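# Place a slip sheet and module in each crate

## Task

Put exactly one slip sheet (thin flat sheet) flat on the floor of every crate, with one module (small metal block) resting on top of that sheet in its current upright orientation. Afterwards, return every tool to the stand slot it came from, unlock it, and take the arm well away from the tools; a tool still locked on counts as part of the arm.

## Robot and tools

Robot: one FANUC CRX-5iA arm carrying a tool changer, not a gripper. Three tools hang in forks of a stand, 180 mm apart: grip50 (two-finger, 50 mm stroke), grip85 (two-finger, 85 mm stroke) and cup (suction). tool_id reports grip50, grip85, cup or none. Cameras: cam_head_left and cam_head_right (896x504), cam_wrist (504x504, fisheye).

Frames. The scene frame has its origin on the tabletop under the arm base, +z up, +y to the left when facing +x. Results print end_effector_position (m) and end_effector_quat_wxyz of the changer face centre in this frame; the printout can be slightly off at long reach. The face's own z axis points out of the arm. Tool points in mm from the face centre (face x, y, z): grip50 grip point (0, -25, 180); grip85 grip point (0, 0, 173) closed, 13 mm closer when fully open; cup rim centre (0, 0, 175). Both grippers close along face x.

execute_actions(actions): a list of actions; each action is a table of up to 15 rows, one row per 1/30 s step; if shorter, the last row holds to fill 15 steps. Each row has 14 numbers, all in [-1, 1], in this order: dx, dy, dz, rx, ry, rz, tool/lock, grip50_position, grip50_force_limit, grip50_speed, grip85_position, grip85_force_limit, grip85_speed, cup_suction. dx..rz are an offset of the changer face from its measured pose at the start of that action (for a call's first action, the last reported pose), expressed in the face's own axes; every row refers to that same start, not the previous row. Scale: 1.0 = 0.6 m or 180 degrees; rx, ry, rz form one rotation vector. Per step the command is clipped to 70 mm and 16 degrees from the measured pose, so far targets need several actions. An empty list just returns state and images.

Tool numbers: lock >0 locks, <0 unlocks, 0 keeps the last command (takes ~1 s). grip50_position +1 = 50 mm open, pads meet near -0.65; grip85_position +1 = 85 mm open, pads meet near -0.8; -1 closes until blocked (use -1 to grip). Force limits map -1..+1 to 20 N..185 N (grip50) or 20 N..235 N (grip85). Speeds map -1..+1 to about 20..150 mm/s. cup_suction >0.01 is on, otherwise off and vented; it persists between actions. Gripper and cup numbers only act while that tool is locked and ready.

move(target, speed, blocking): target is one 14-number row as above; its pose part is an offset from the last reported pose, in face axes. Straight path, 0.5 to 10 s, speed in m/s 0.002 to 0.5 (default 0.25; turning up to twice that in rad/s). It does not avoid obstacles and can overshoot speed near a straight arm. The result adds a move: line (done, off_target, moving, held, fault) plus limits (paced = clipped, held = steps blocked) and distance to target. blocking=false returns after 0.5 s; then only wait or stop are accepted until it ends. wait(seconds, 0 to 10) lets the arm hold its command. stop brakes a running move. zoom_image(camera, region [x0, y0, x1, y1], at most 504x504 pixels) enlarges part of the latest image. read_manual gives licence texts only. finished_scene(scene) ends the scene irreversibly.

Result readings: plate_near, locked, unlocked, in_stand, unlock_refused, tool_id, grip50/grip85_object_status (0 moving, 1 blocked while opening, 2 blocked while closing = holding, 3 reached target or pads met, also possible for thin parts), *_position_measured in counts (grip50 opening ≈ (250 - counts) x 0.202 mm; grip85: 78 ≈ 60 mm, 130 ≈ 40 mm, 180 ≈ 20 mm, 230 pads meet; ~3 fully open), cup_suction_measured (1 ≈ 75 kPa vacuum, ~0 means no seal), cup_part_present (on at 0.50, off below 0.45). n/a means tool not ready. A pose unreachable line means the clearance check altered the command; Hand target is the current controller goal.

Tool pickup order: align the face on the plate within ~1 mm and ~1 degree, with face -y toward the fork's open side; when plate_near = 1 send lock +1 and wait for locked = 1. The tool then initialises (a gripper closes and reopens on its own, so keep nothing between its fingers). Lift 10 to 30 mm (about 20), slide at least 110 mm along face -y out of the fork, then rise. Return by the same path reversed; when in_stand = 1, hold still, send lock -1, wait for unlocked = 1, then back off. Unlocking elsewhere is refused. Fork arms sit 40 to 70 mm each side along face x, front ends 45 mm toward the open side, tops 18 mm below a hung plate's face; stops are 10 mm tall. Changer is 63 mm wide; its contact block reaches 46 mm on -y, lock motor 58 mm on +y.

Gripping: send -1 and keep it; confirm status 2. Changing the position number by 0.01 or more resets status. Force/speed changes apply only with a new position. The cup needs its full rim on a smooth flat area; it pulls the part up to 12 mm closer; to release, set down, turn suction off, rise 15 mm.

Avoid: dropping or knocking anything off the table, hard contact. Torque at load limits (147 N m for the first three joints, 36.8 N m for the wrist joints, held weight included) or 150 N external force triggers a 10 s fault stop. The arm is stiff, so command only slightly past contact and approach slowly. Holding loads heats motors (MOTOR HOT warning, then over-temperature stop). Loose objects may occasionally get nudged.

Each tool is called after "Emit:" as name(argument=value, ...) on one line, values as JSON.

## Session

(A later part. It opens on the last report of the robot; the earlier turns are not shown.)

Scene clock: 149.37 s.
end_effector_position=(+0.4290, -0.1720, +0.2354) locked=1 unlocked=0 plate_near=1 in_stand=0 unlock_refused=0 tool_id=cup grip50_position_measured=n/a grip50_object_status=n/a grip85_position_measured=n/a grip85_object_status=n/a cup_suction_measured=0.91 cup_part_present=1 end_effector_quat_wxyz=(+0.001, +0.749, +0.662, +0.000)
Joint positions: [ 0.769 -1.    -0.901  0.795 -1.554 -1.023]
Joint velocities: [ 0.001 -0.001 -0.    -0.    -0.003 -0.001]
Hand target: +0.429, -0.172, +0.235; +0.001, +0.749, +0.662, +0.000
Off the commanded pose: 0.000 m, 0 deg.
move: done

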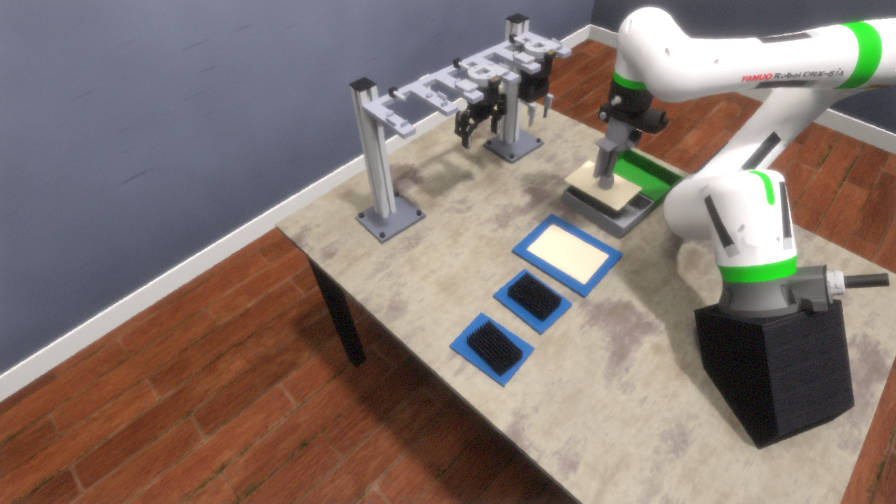

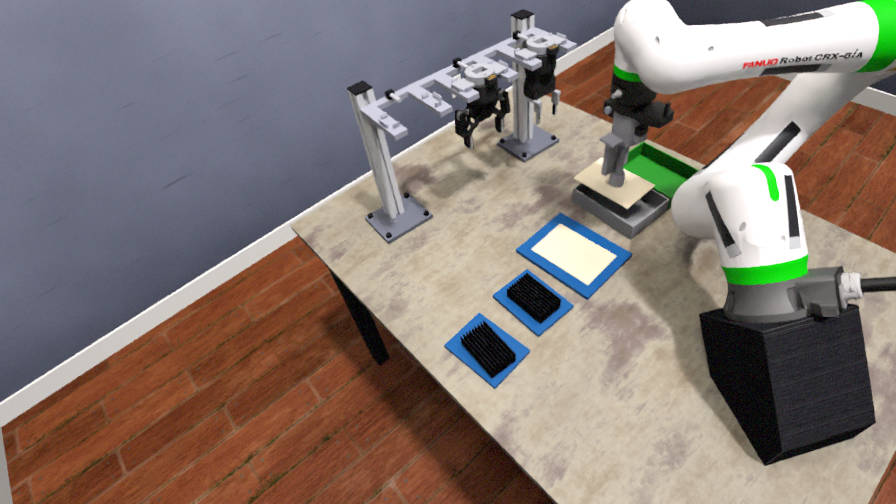

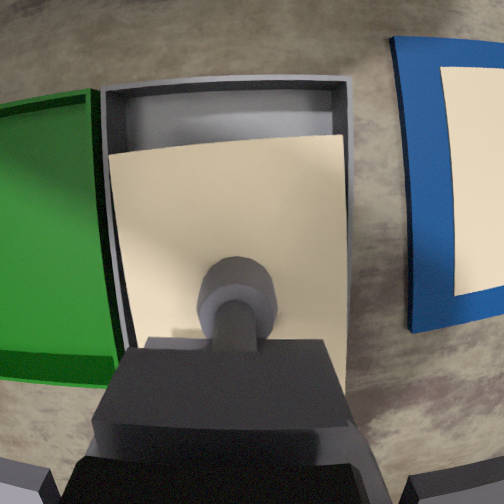

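Emit:
move(target=[-0.002,-0.033,0.03,0,0,0,0,1,0,0,1,0,0,1], speed=0.05)

Emit:
zoom_image(camera="cam_head_left", region=[540,120,700,250])

Scene clock: 154.33 s.
end_effector_position=(+0.4092, -0.1708, +0.2174) locked=1 unlocked=0 plate_near=1 in_stand=0 unlock_refused=0 tool_id=cup grip50_position_measured=n/a grip50_object_status=n/a grip85_position_measured=n/a grip85_object_status=n/a cup_suction_measured=0.91 cup_part_present=1 end_effector_quat_wxyz=(+0.001, +0.749, +0.662, +0.000)
Joint positions: [ 0.748 -1.045 -0.968  0.793 -1.523 -1.024]
Joint velocities: [ 0.     0.    -0.    -0.     0.002  0.002]
Hand target: +0.409, -0.171, +0.217; +0.001, +0.749, +0.662, +0.000
Off the commanded pose: 0.000 m, 0 deg.
move: done

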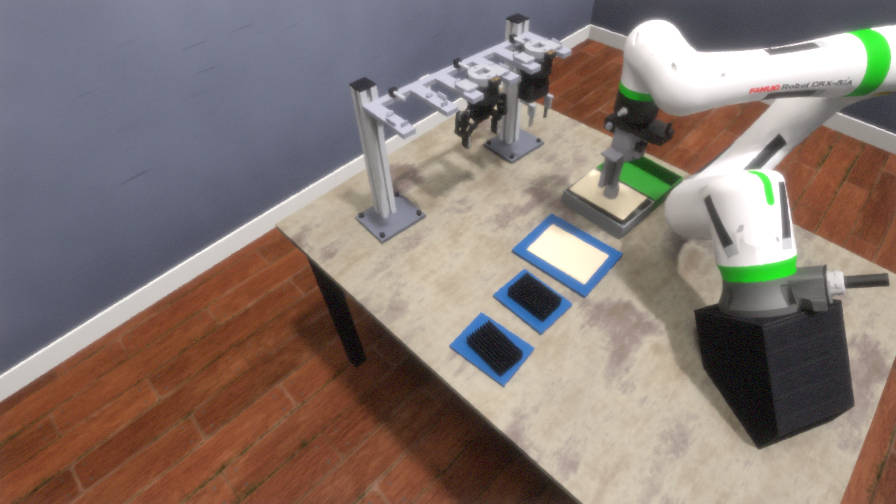

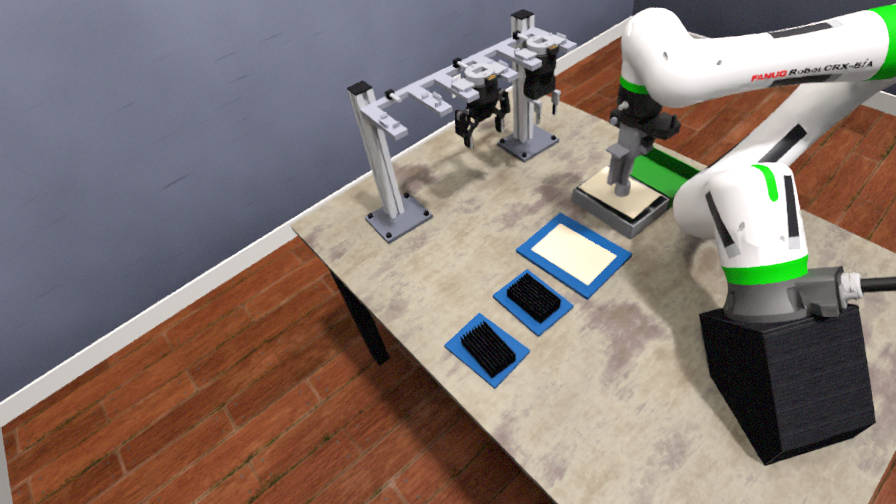

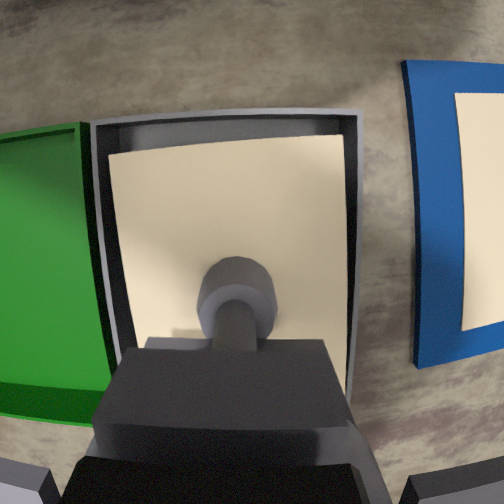

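Region (540, 120, 700, 250) of cam_head_left's 896x504 image, scaled by 3.150, with more detail than that image has; it fills the top 410 rows of this view, and the rest is white.

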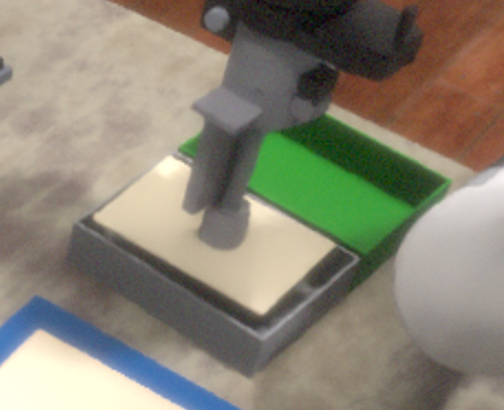

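Emit:
move(target=[0,0,0.07,0,0,0.008,0,1,0,0,1,0,0,1], speed=0.04)

Emit:
execute_actions(actions=[[[0,0,0,0,0,0,0,1,0,0,1,0,0,0]],[[0,0,-0.01,0,0,0,0,1,0,0,1,0,0,0]]])

Emit:
move(target=[0,0,-0.09,0,0,0,0,1,0,0,1,0,0,0], speed=0.1)

Scene clock: 159.23 s.
end_effector_position=(+0.4093, -0.1706, +0.1755) locked=1 unlocked=0 plate_near=1 in_stand=0 unlock_refused=0 tool_id=cup grip50_position_measured=n/a grip50_object_status=n/a grip85_position_measured=n/a grip85_object_status=n/a cup_suction_measured=0.91 cup_part_present=1 end_effector_quat_wxyz=(+0.001, +0.757, +0.653, -0.000)
Joint positions: [ 0.44  -0.937 -1.01   0.769 -1.202 -0.932]
Joint velocities: [-0.001  0.001  0.001  0.     0.     0.   ]
Hand target: +0.409, -0.171, +0.176; +0.001, +0.757, +0.653, +0.000
Off the commanded pose: 0.000 m, 0 deg.
move: done

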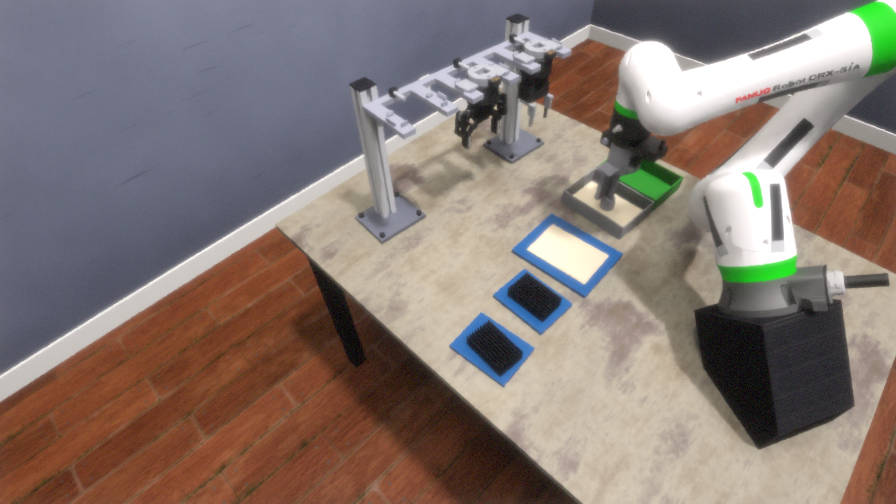

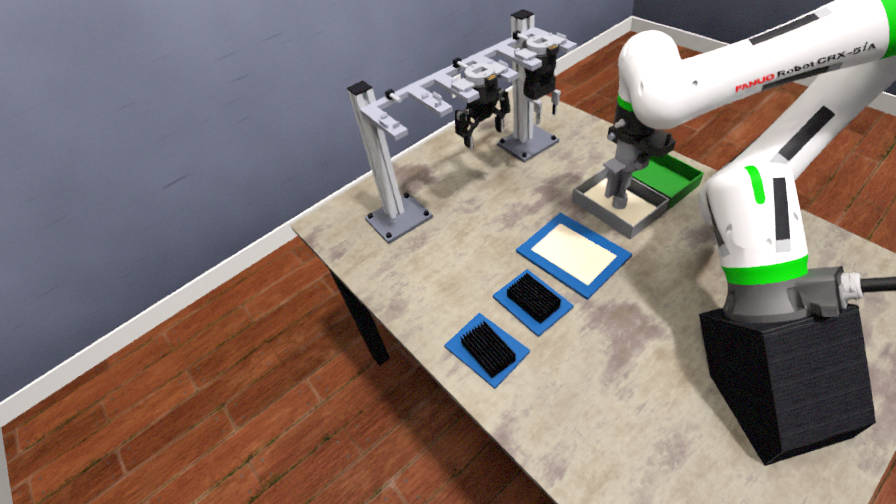

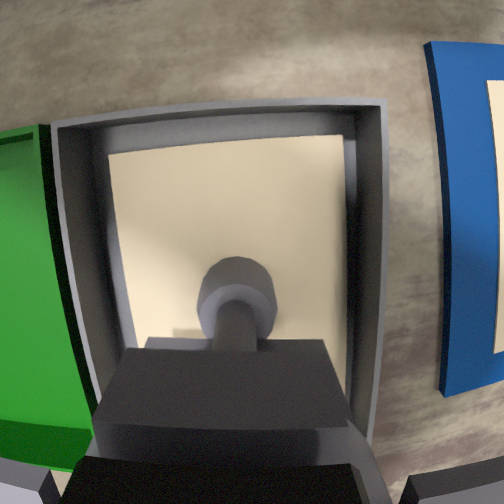

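Scene clock: 160.23 s.
end_effector_position=(+0.4093, -0.1706, +0.1815) locked=1 unlocked=0 plate_near=1 in_stand=0 unlock_refused=0 tool_id=cup grip50_position_measured=n/a grip50_object_status=n/a grip85_position_measured=n/a grip85_object_status=n/a cup_suction_measured=0.01 cup_part_present=0 end_effector_quat_wxyz=(+0.001, +0.757, +0.653, -0.000)
Joint positions: [ 0.477 -0.954 -1.004  0.77  -1.242 -0.944]
Joint velocities: [ 0.     0.    -0.001 -0.     0.001 -0.   ]
Hand target: +0.409, -0.171, +0.181; +0.001, +0.757, +0.653, -0.000
Off the commanded pose: 0.000 m, 0 deg.

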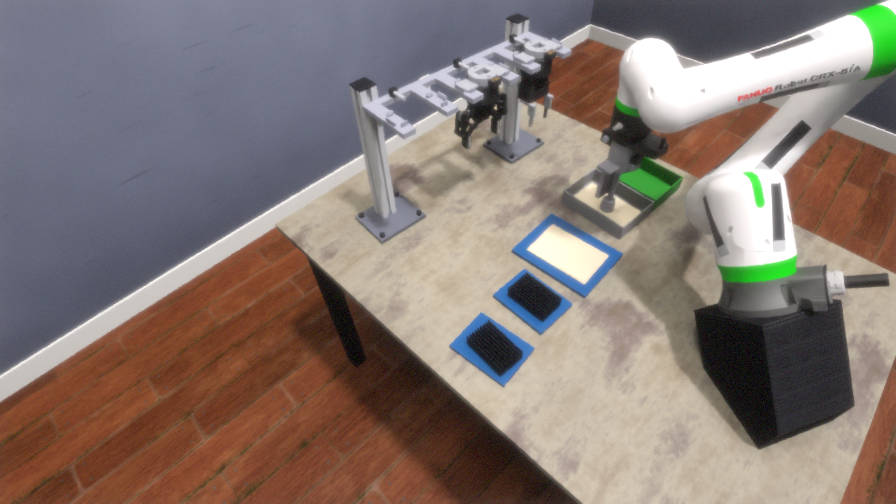

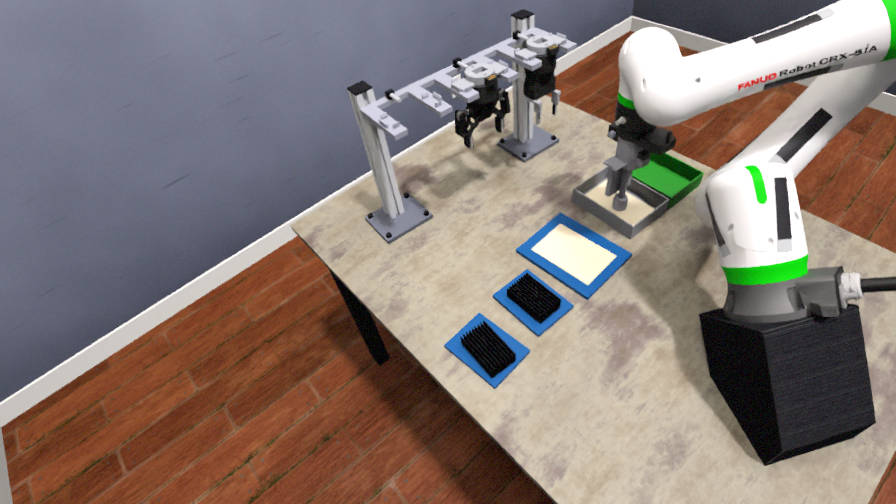

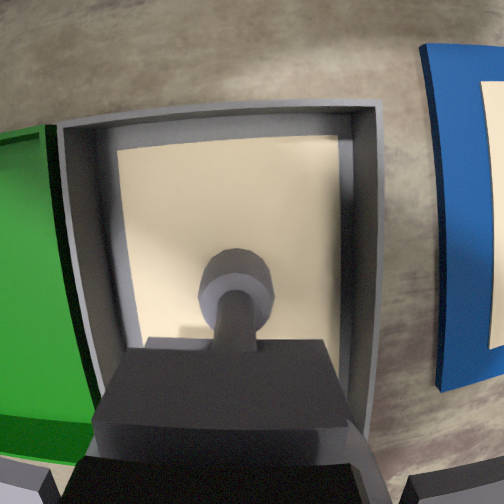

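Scene clock: 161.37 s.
end_effector_position=(+0.4091, -0.1709, +0.2351) locked=1 unlocked=0 plate_near=1 in_stand=0 unlock_refused=0 tool_id=cup grip50_position_measured=n/a grip50_object_status=n/a grip85_position_measured=n/a grip85_object_status=n/a cup_suction_measured=0.01 cup_part_present=0 end_effector_quat_wxyz=(+0.001, +0.758, +0.653, +0.000)
Joint positions: [ 0.94  -1.09  -0.949  0.81  -1.705 -1.136]
Joint velocities: [ 0.017 -0.004 -0.002  0.002 -0.014 -0.008]
Hand target: +0.409, -0.171, +0.235; +0.001, +0.758, +0.653, +0.000
Off the commanded pose: 0.001 m, 0 deg.
move: done

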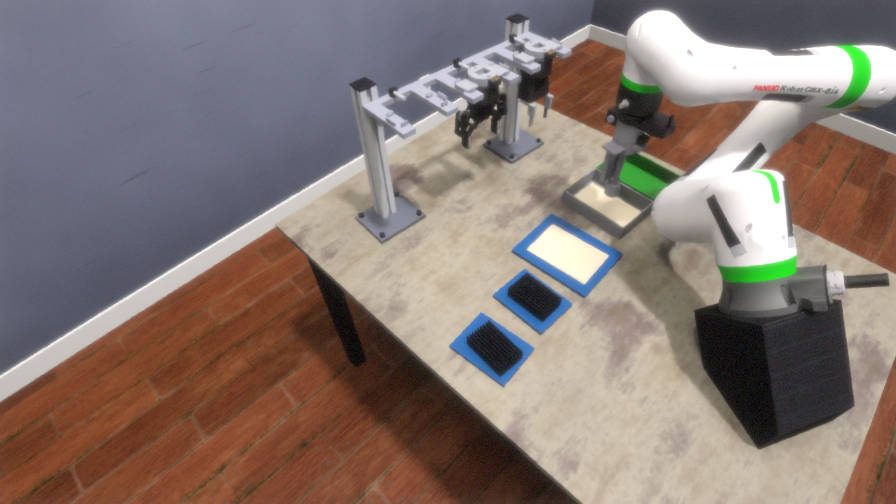

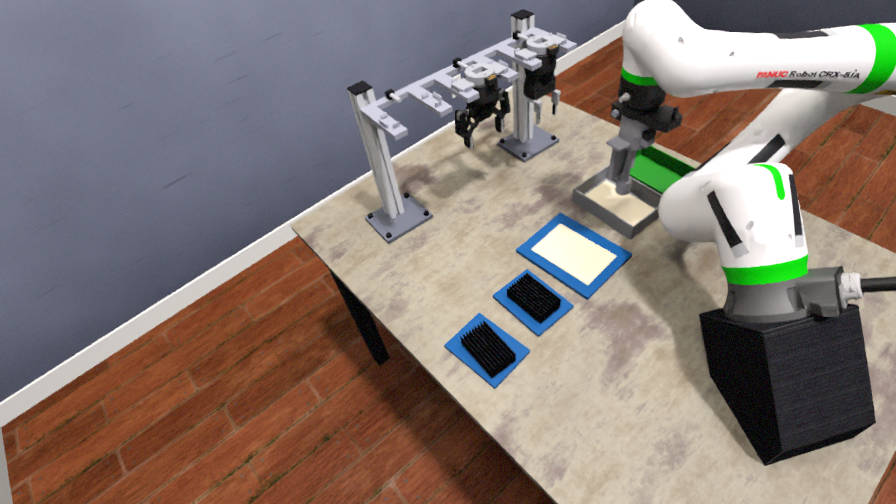

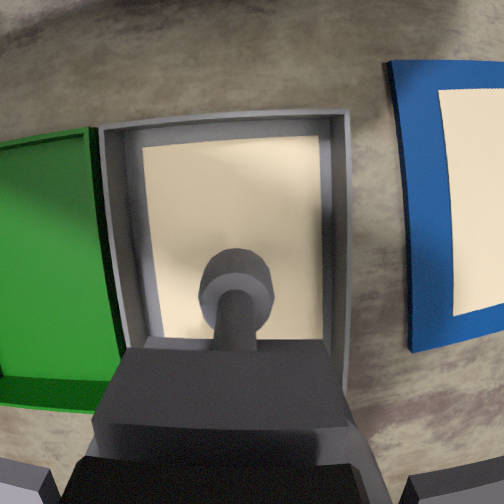

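Emit:
move(target=[0.127,0.05,0,0,0,-0.046,0,1,0,0,1,0,0,0], speed=0.1)

Emit:
move(target=[0.218,-0.107,0.04,0,0,0,0,1,0,0,1,0,0,1], speed=0.15)

Emit:
move(target=[0,0,0.046,0,0,0,0,1,0,0,1,0,0,1], speed=0.03)

Scene clock: 167.13 s.
end_effector_position=(+0.4500, -0.0997, +0.2354) locked=1 unlocked=0 plate_near=1 in_stand=0 unlock_refused=0 tool_id=cup grip50_position_measured=n/a grip50_object_status=n/a grip85_position_measured=n/a grip85_object_status=n/a cup_suction_measured=0.01 cup_part_present=0 end_effector_quat_wxyz=(+0.001, +0.708, +0.706, +0.000)
Joint positions: [ 0.913 -0.827 -0.89   0.802 -1.544 -1.12 ]
Joint velocities: [-0.002  0.001  0.001  0.     0.001  0.001]
Hand target: +0.450, -0.100, +0.235; +0.001, +0.708, +0.706, +0.000
Off the commanded pose: 0.000 m, 0 deg.
move: done

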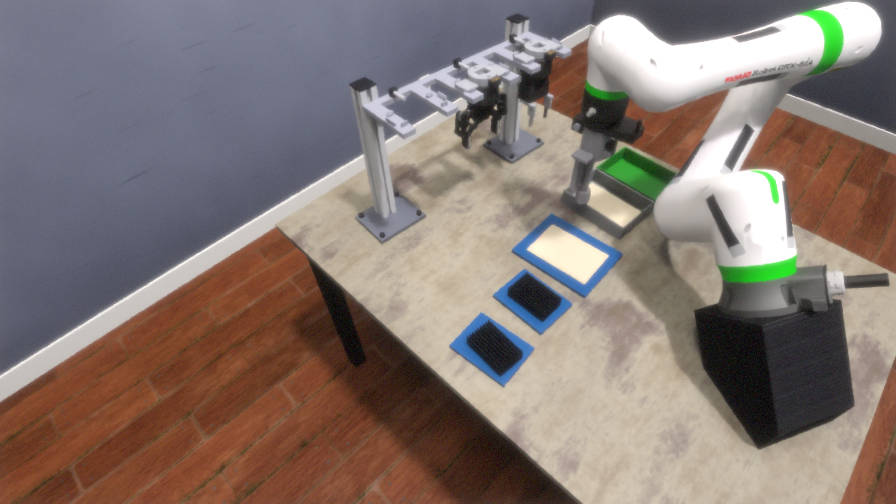

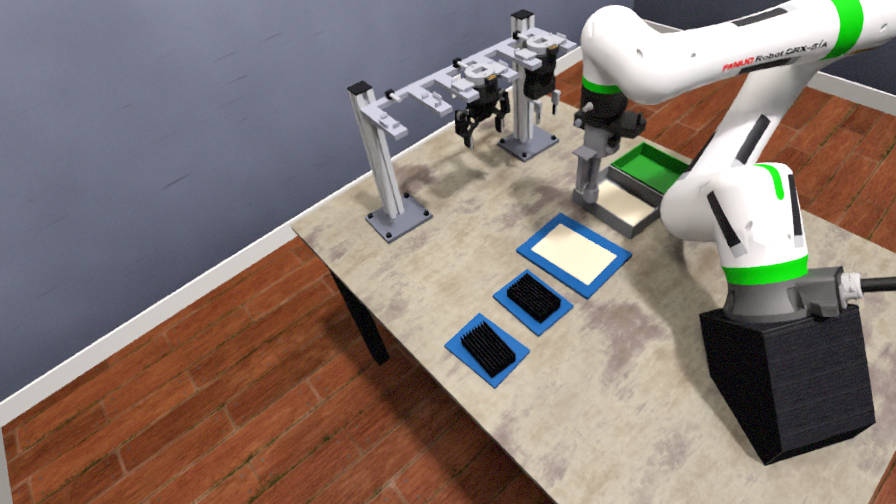

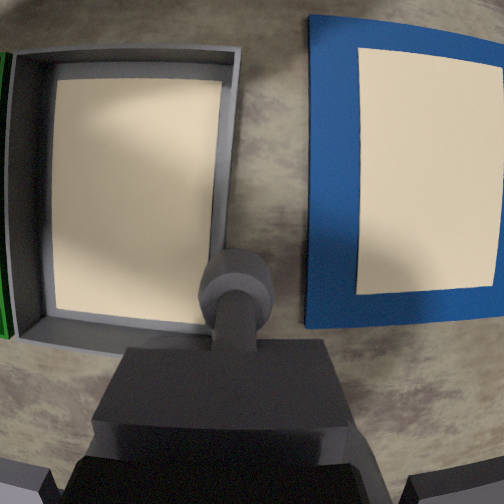

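Scene clock: 168.50 s.
end_effector_position=(+0.3862, +0.0316, +0.2114) locked=1 unlocked=0 plate_near=1 in_stand=0 unlock_refused=0 tool_id=cup grip50_position_measured=n/a grip50_object_status=n/a grip85_position_measured=n/a grip85_object_status=n/a cup_suction_measured=0.01 cup_part_present=0 end_effector_quat_wxyz=(+0.001, +0.708, +0.706, +0.001)
Joint positions: [ 1.25  -0.599 -1.025  0.74  -1.513 -1.606]
Joint velocities: [ 0.     0.    -0.     0.001  0.    -0.   ]
Hand target: +0.386, +0.032, +0.211; +0.001, +0.708, +0.706, +0.001
Off the commanded pose: 0.000 m, 0 deg.
move: done

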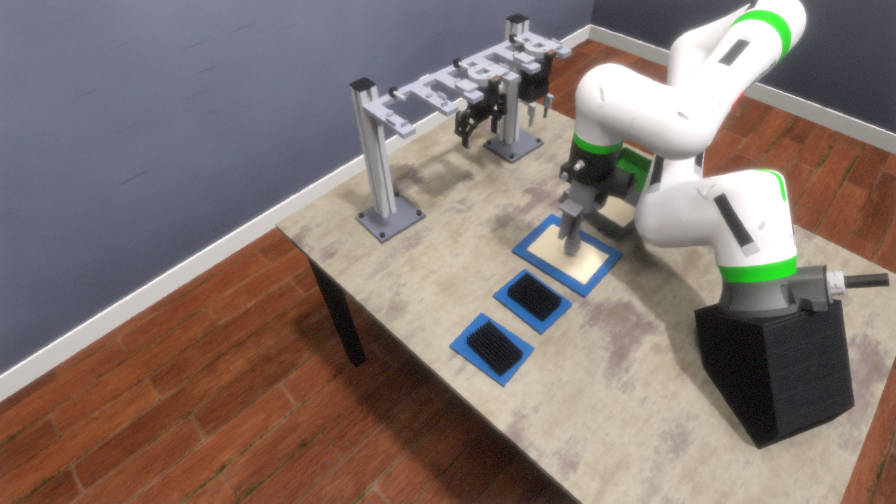

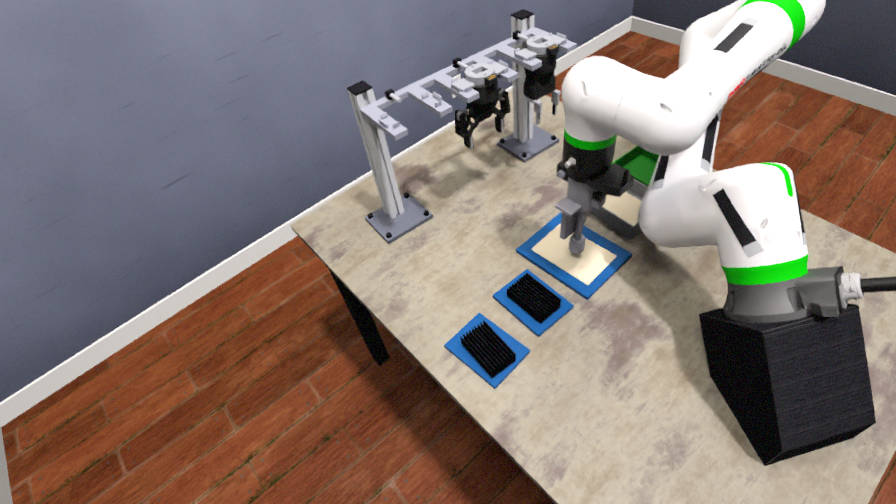

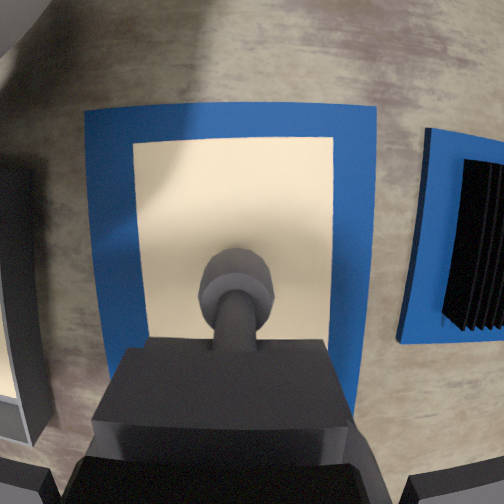

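Scene clock: 169.67 s.
end_effector_position=(+0.3862, +0.0317, +0.1838) locked=1 unlocked=0 plate_near=1 in_stand=0 unlock_refused=0 tool_id=cup grip50_position_measured=n/a grip50_object_status=n/a grip85_position_measured=n/a grip85_object_status=n/a cup_suction_measured=0.89 cup_part_present=1 end_effector_quat_wxyz=(+0.001, +0.708, +0.706, +0.001)
Joint positions: [ 1.133 -0.566 -1.065  0.79  -1.389 -1.58 ]
Joint velocities: [ 0.001  0.     0.     0.    -0.     0.002]
Hand target: +0.386, +0.032, +0.184; +0.001, +0.708, +0.706, +0.001
Off the commanded pose: 0.000 m, 0 deg.
move: done

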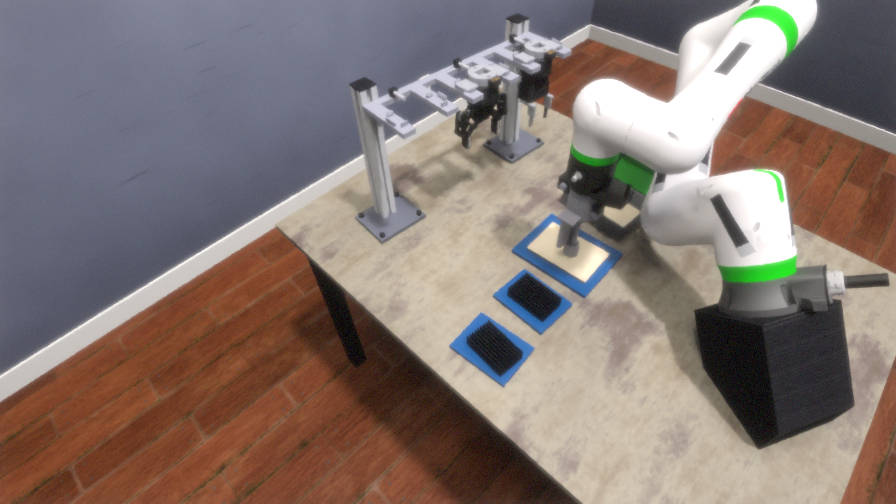

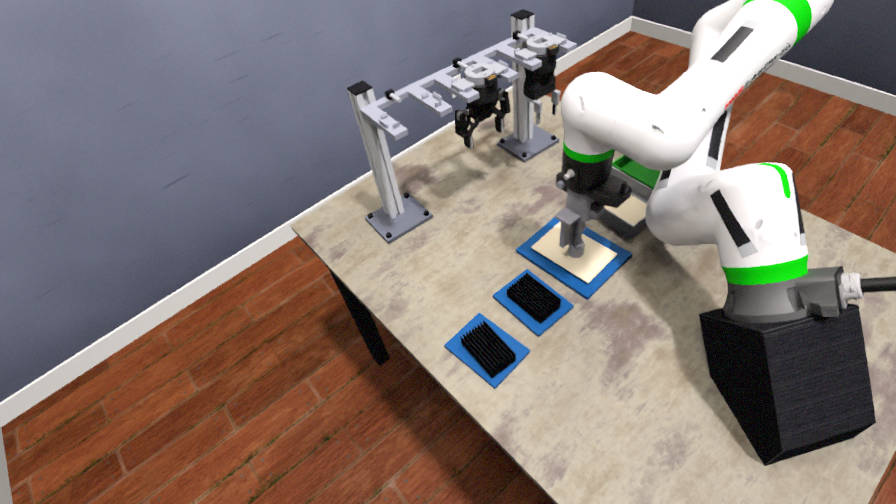

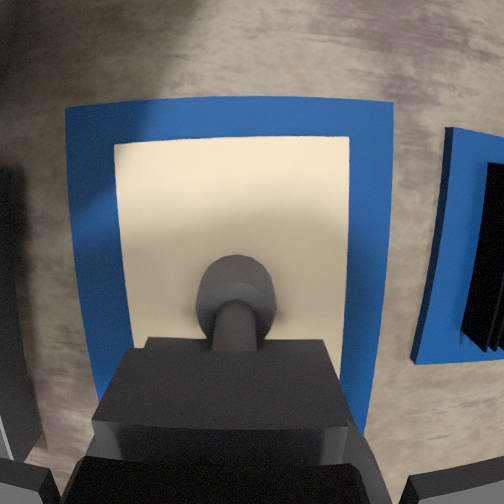

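Path: (.47,.03,.23) → (.49,-.2) → (.40,-.315).

Emit:
move(target=[0,0.14,-0.08,0,0,0,0,1,0,0,1,0,0,1], speed=0.15)

Emit:
move(target=[-0.42,0.03,0,0,0,0,0,1,0,0,1,0,0,1], speed=0.15)

Emit:
move(target=[-0.16,-0.145,0.015,0,0,0.035,0,1,0,0,1,0,0,1], speed=0.1)

Scene clock: 174.43 s.
end_effector_position=(+0.4701, +0.0313, +0.2320) locked=1 unlocked=0 plate_near=1 in_stand=0 unlock_refused=0 tool_id=cup grip50_position_measured=n/a grip50_object_status=n/a grip85_position_measured=n/a grip85_object_status=n/a cup_suction_measured=0.91 cup_part_present=1 end_effector_quat_wxyz=(+0.001, +0.708, +0.706, +0.000)
Joint positions: [ 1.021 -0.473 -0.819  0.805 -1.423 -1.397]
Joint velocities: [-0.004  0.001  0.    -0.001  0.004 -0.   ]
Hand target: +0.470, +0.031, +0.232; +0.001, +0.708, +0.706, +0.001
Off the commanded pose: 0.000 m, 0 deg.
move: done

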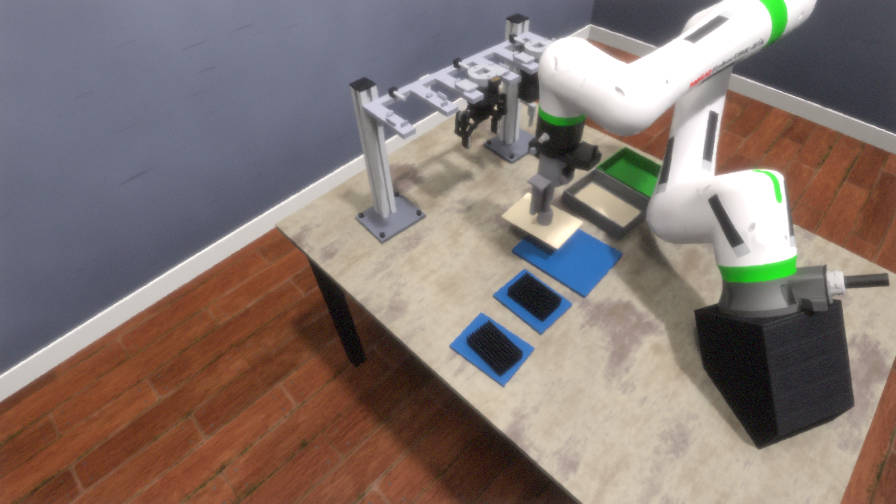

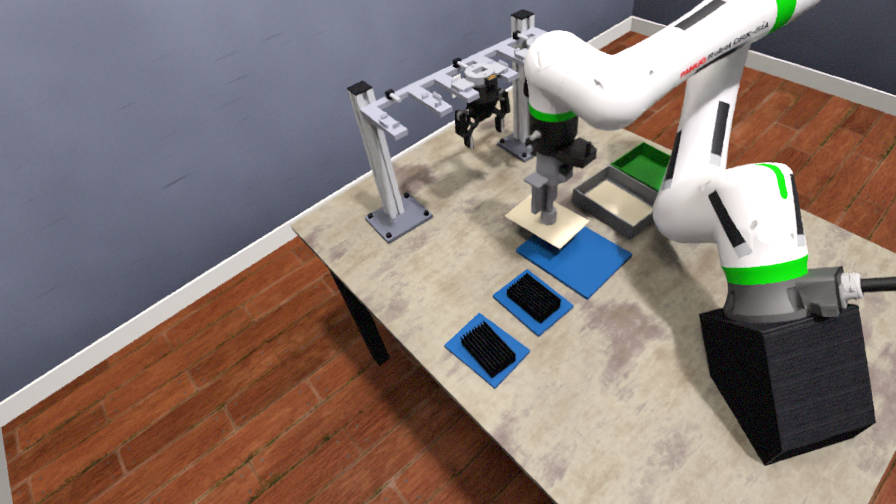

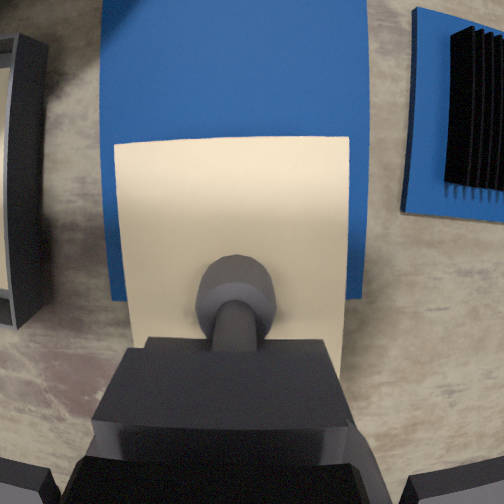

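Scene clock: 176.57 s.
end_effector_position=(+0.4875, -0.2208, +0.2321) locked=1 unlocked=0 plate_near=1 in_stand=0 unlock_refused=0 tool_id=cup grip50_position_measured=n/a grip50_object_status=n/a grip85_position_measured=n/a grip85_object_status=n/a cup_suction_measured=0.91 cup_part_present=1 end_effector_quat_wxyz=(+0.001, +0.708, +0.706, -0.000)
Joint positions: [ 0.3   -0.8   -0.707  0.687 -1.232 -0.557]
Joint velocities: [-0.002 -0.     0.001 -0.001  0.002  0.001]
Hand target: +0.487, -0.221, +0.232; +0.001, +0.708, +0.706, -0.000
Off the commanded pose: 0.000 m, 0 deg.
move: done

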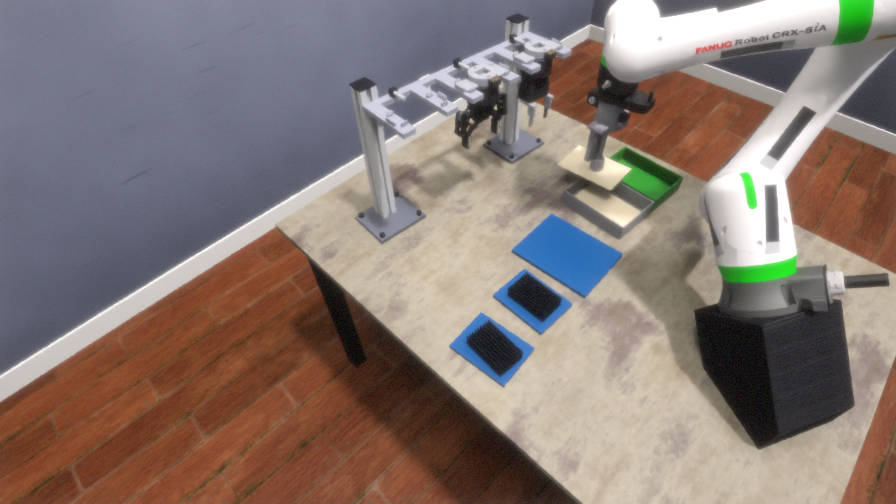

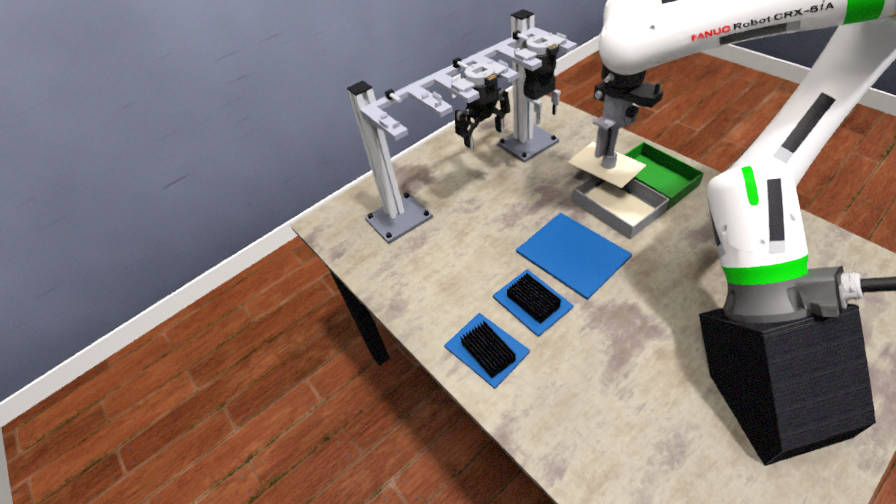

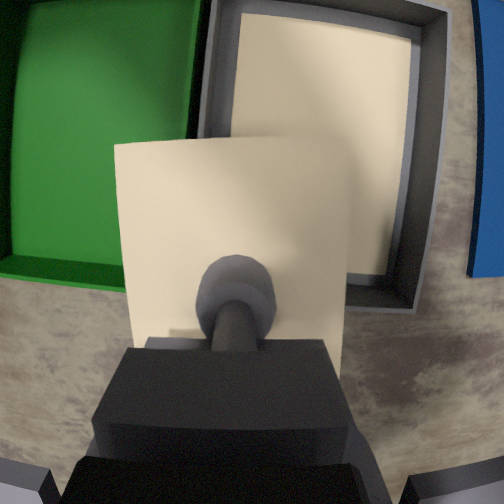

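Scene clock: 178.27 s.
end_effector_position=(+0.4005, -0.3163, +0.2232) locked=1 unlocked=0 plate_near=1 in_stand=0 unlock_refused=0 tool_id=cup grip50_position_measured=n/a grip50_object_status=n/a grip85_position_measured=n/a grip85_object_status=n/a cup_suction_measured=0.91 cup_part_present=1 end_effector_quat_wxyz=(+0.001, +0.745, +0.667, -0.000)
Joint positions: [-0.303 -0.871 -0.691  0.32  -1.01  -0.039]
Joint velocities: [-0.004  0.001  0.002 -0.005  0.001  0.004]
Hand target: +0.401, -0.316, +0.223; +0.001, +0.745, +0.667, -0.000
Off the commanded pose: 0.000 m, 0 deg.
move: done

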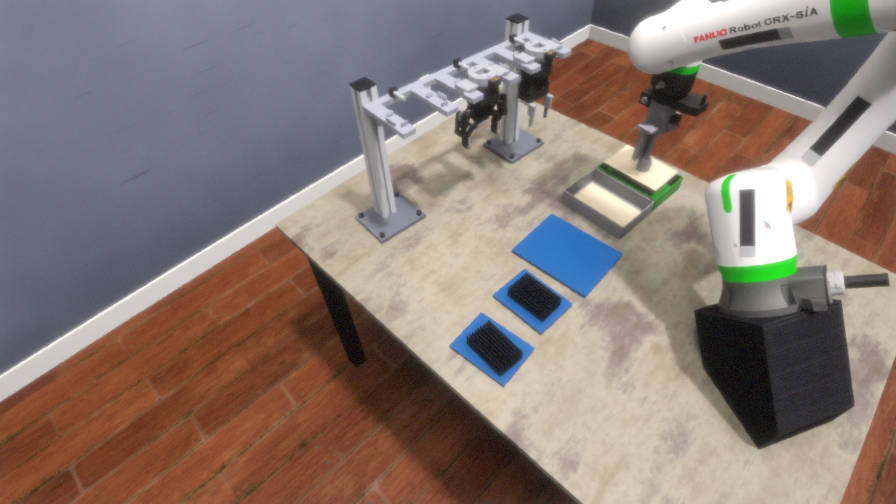

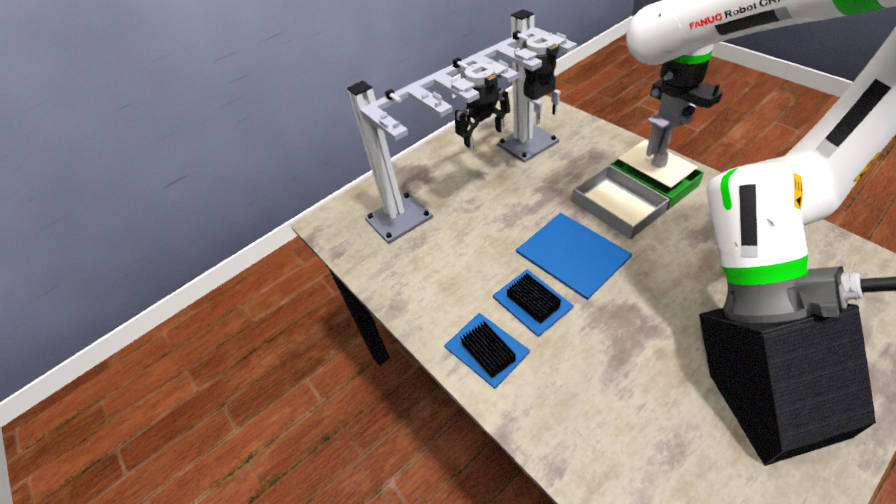

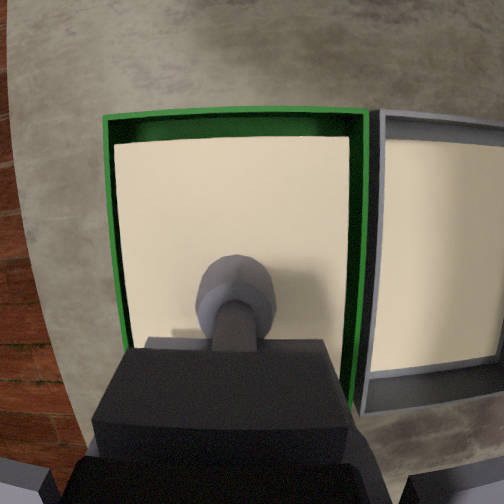

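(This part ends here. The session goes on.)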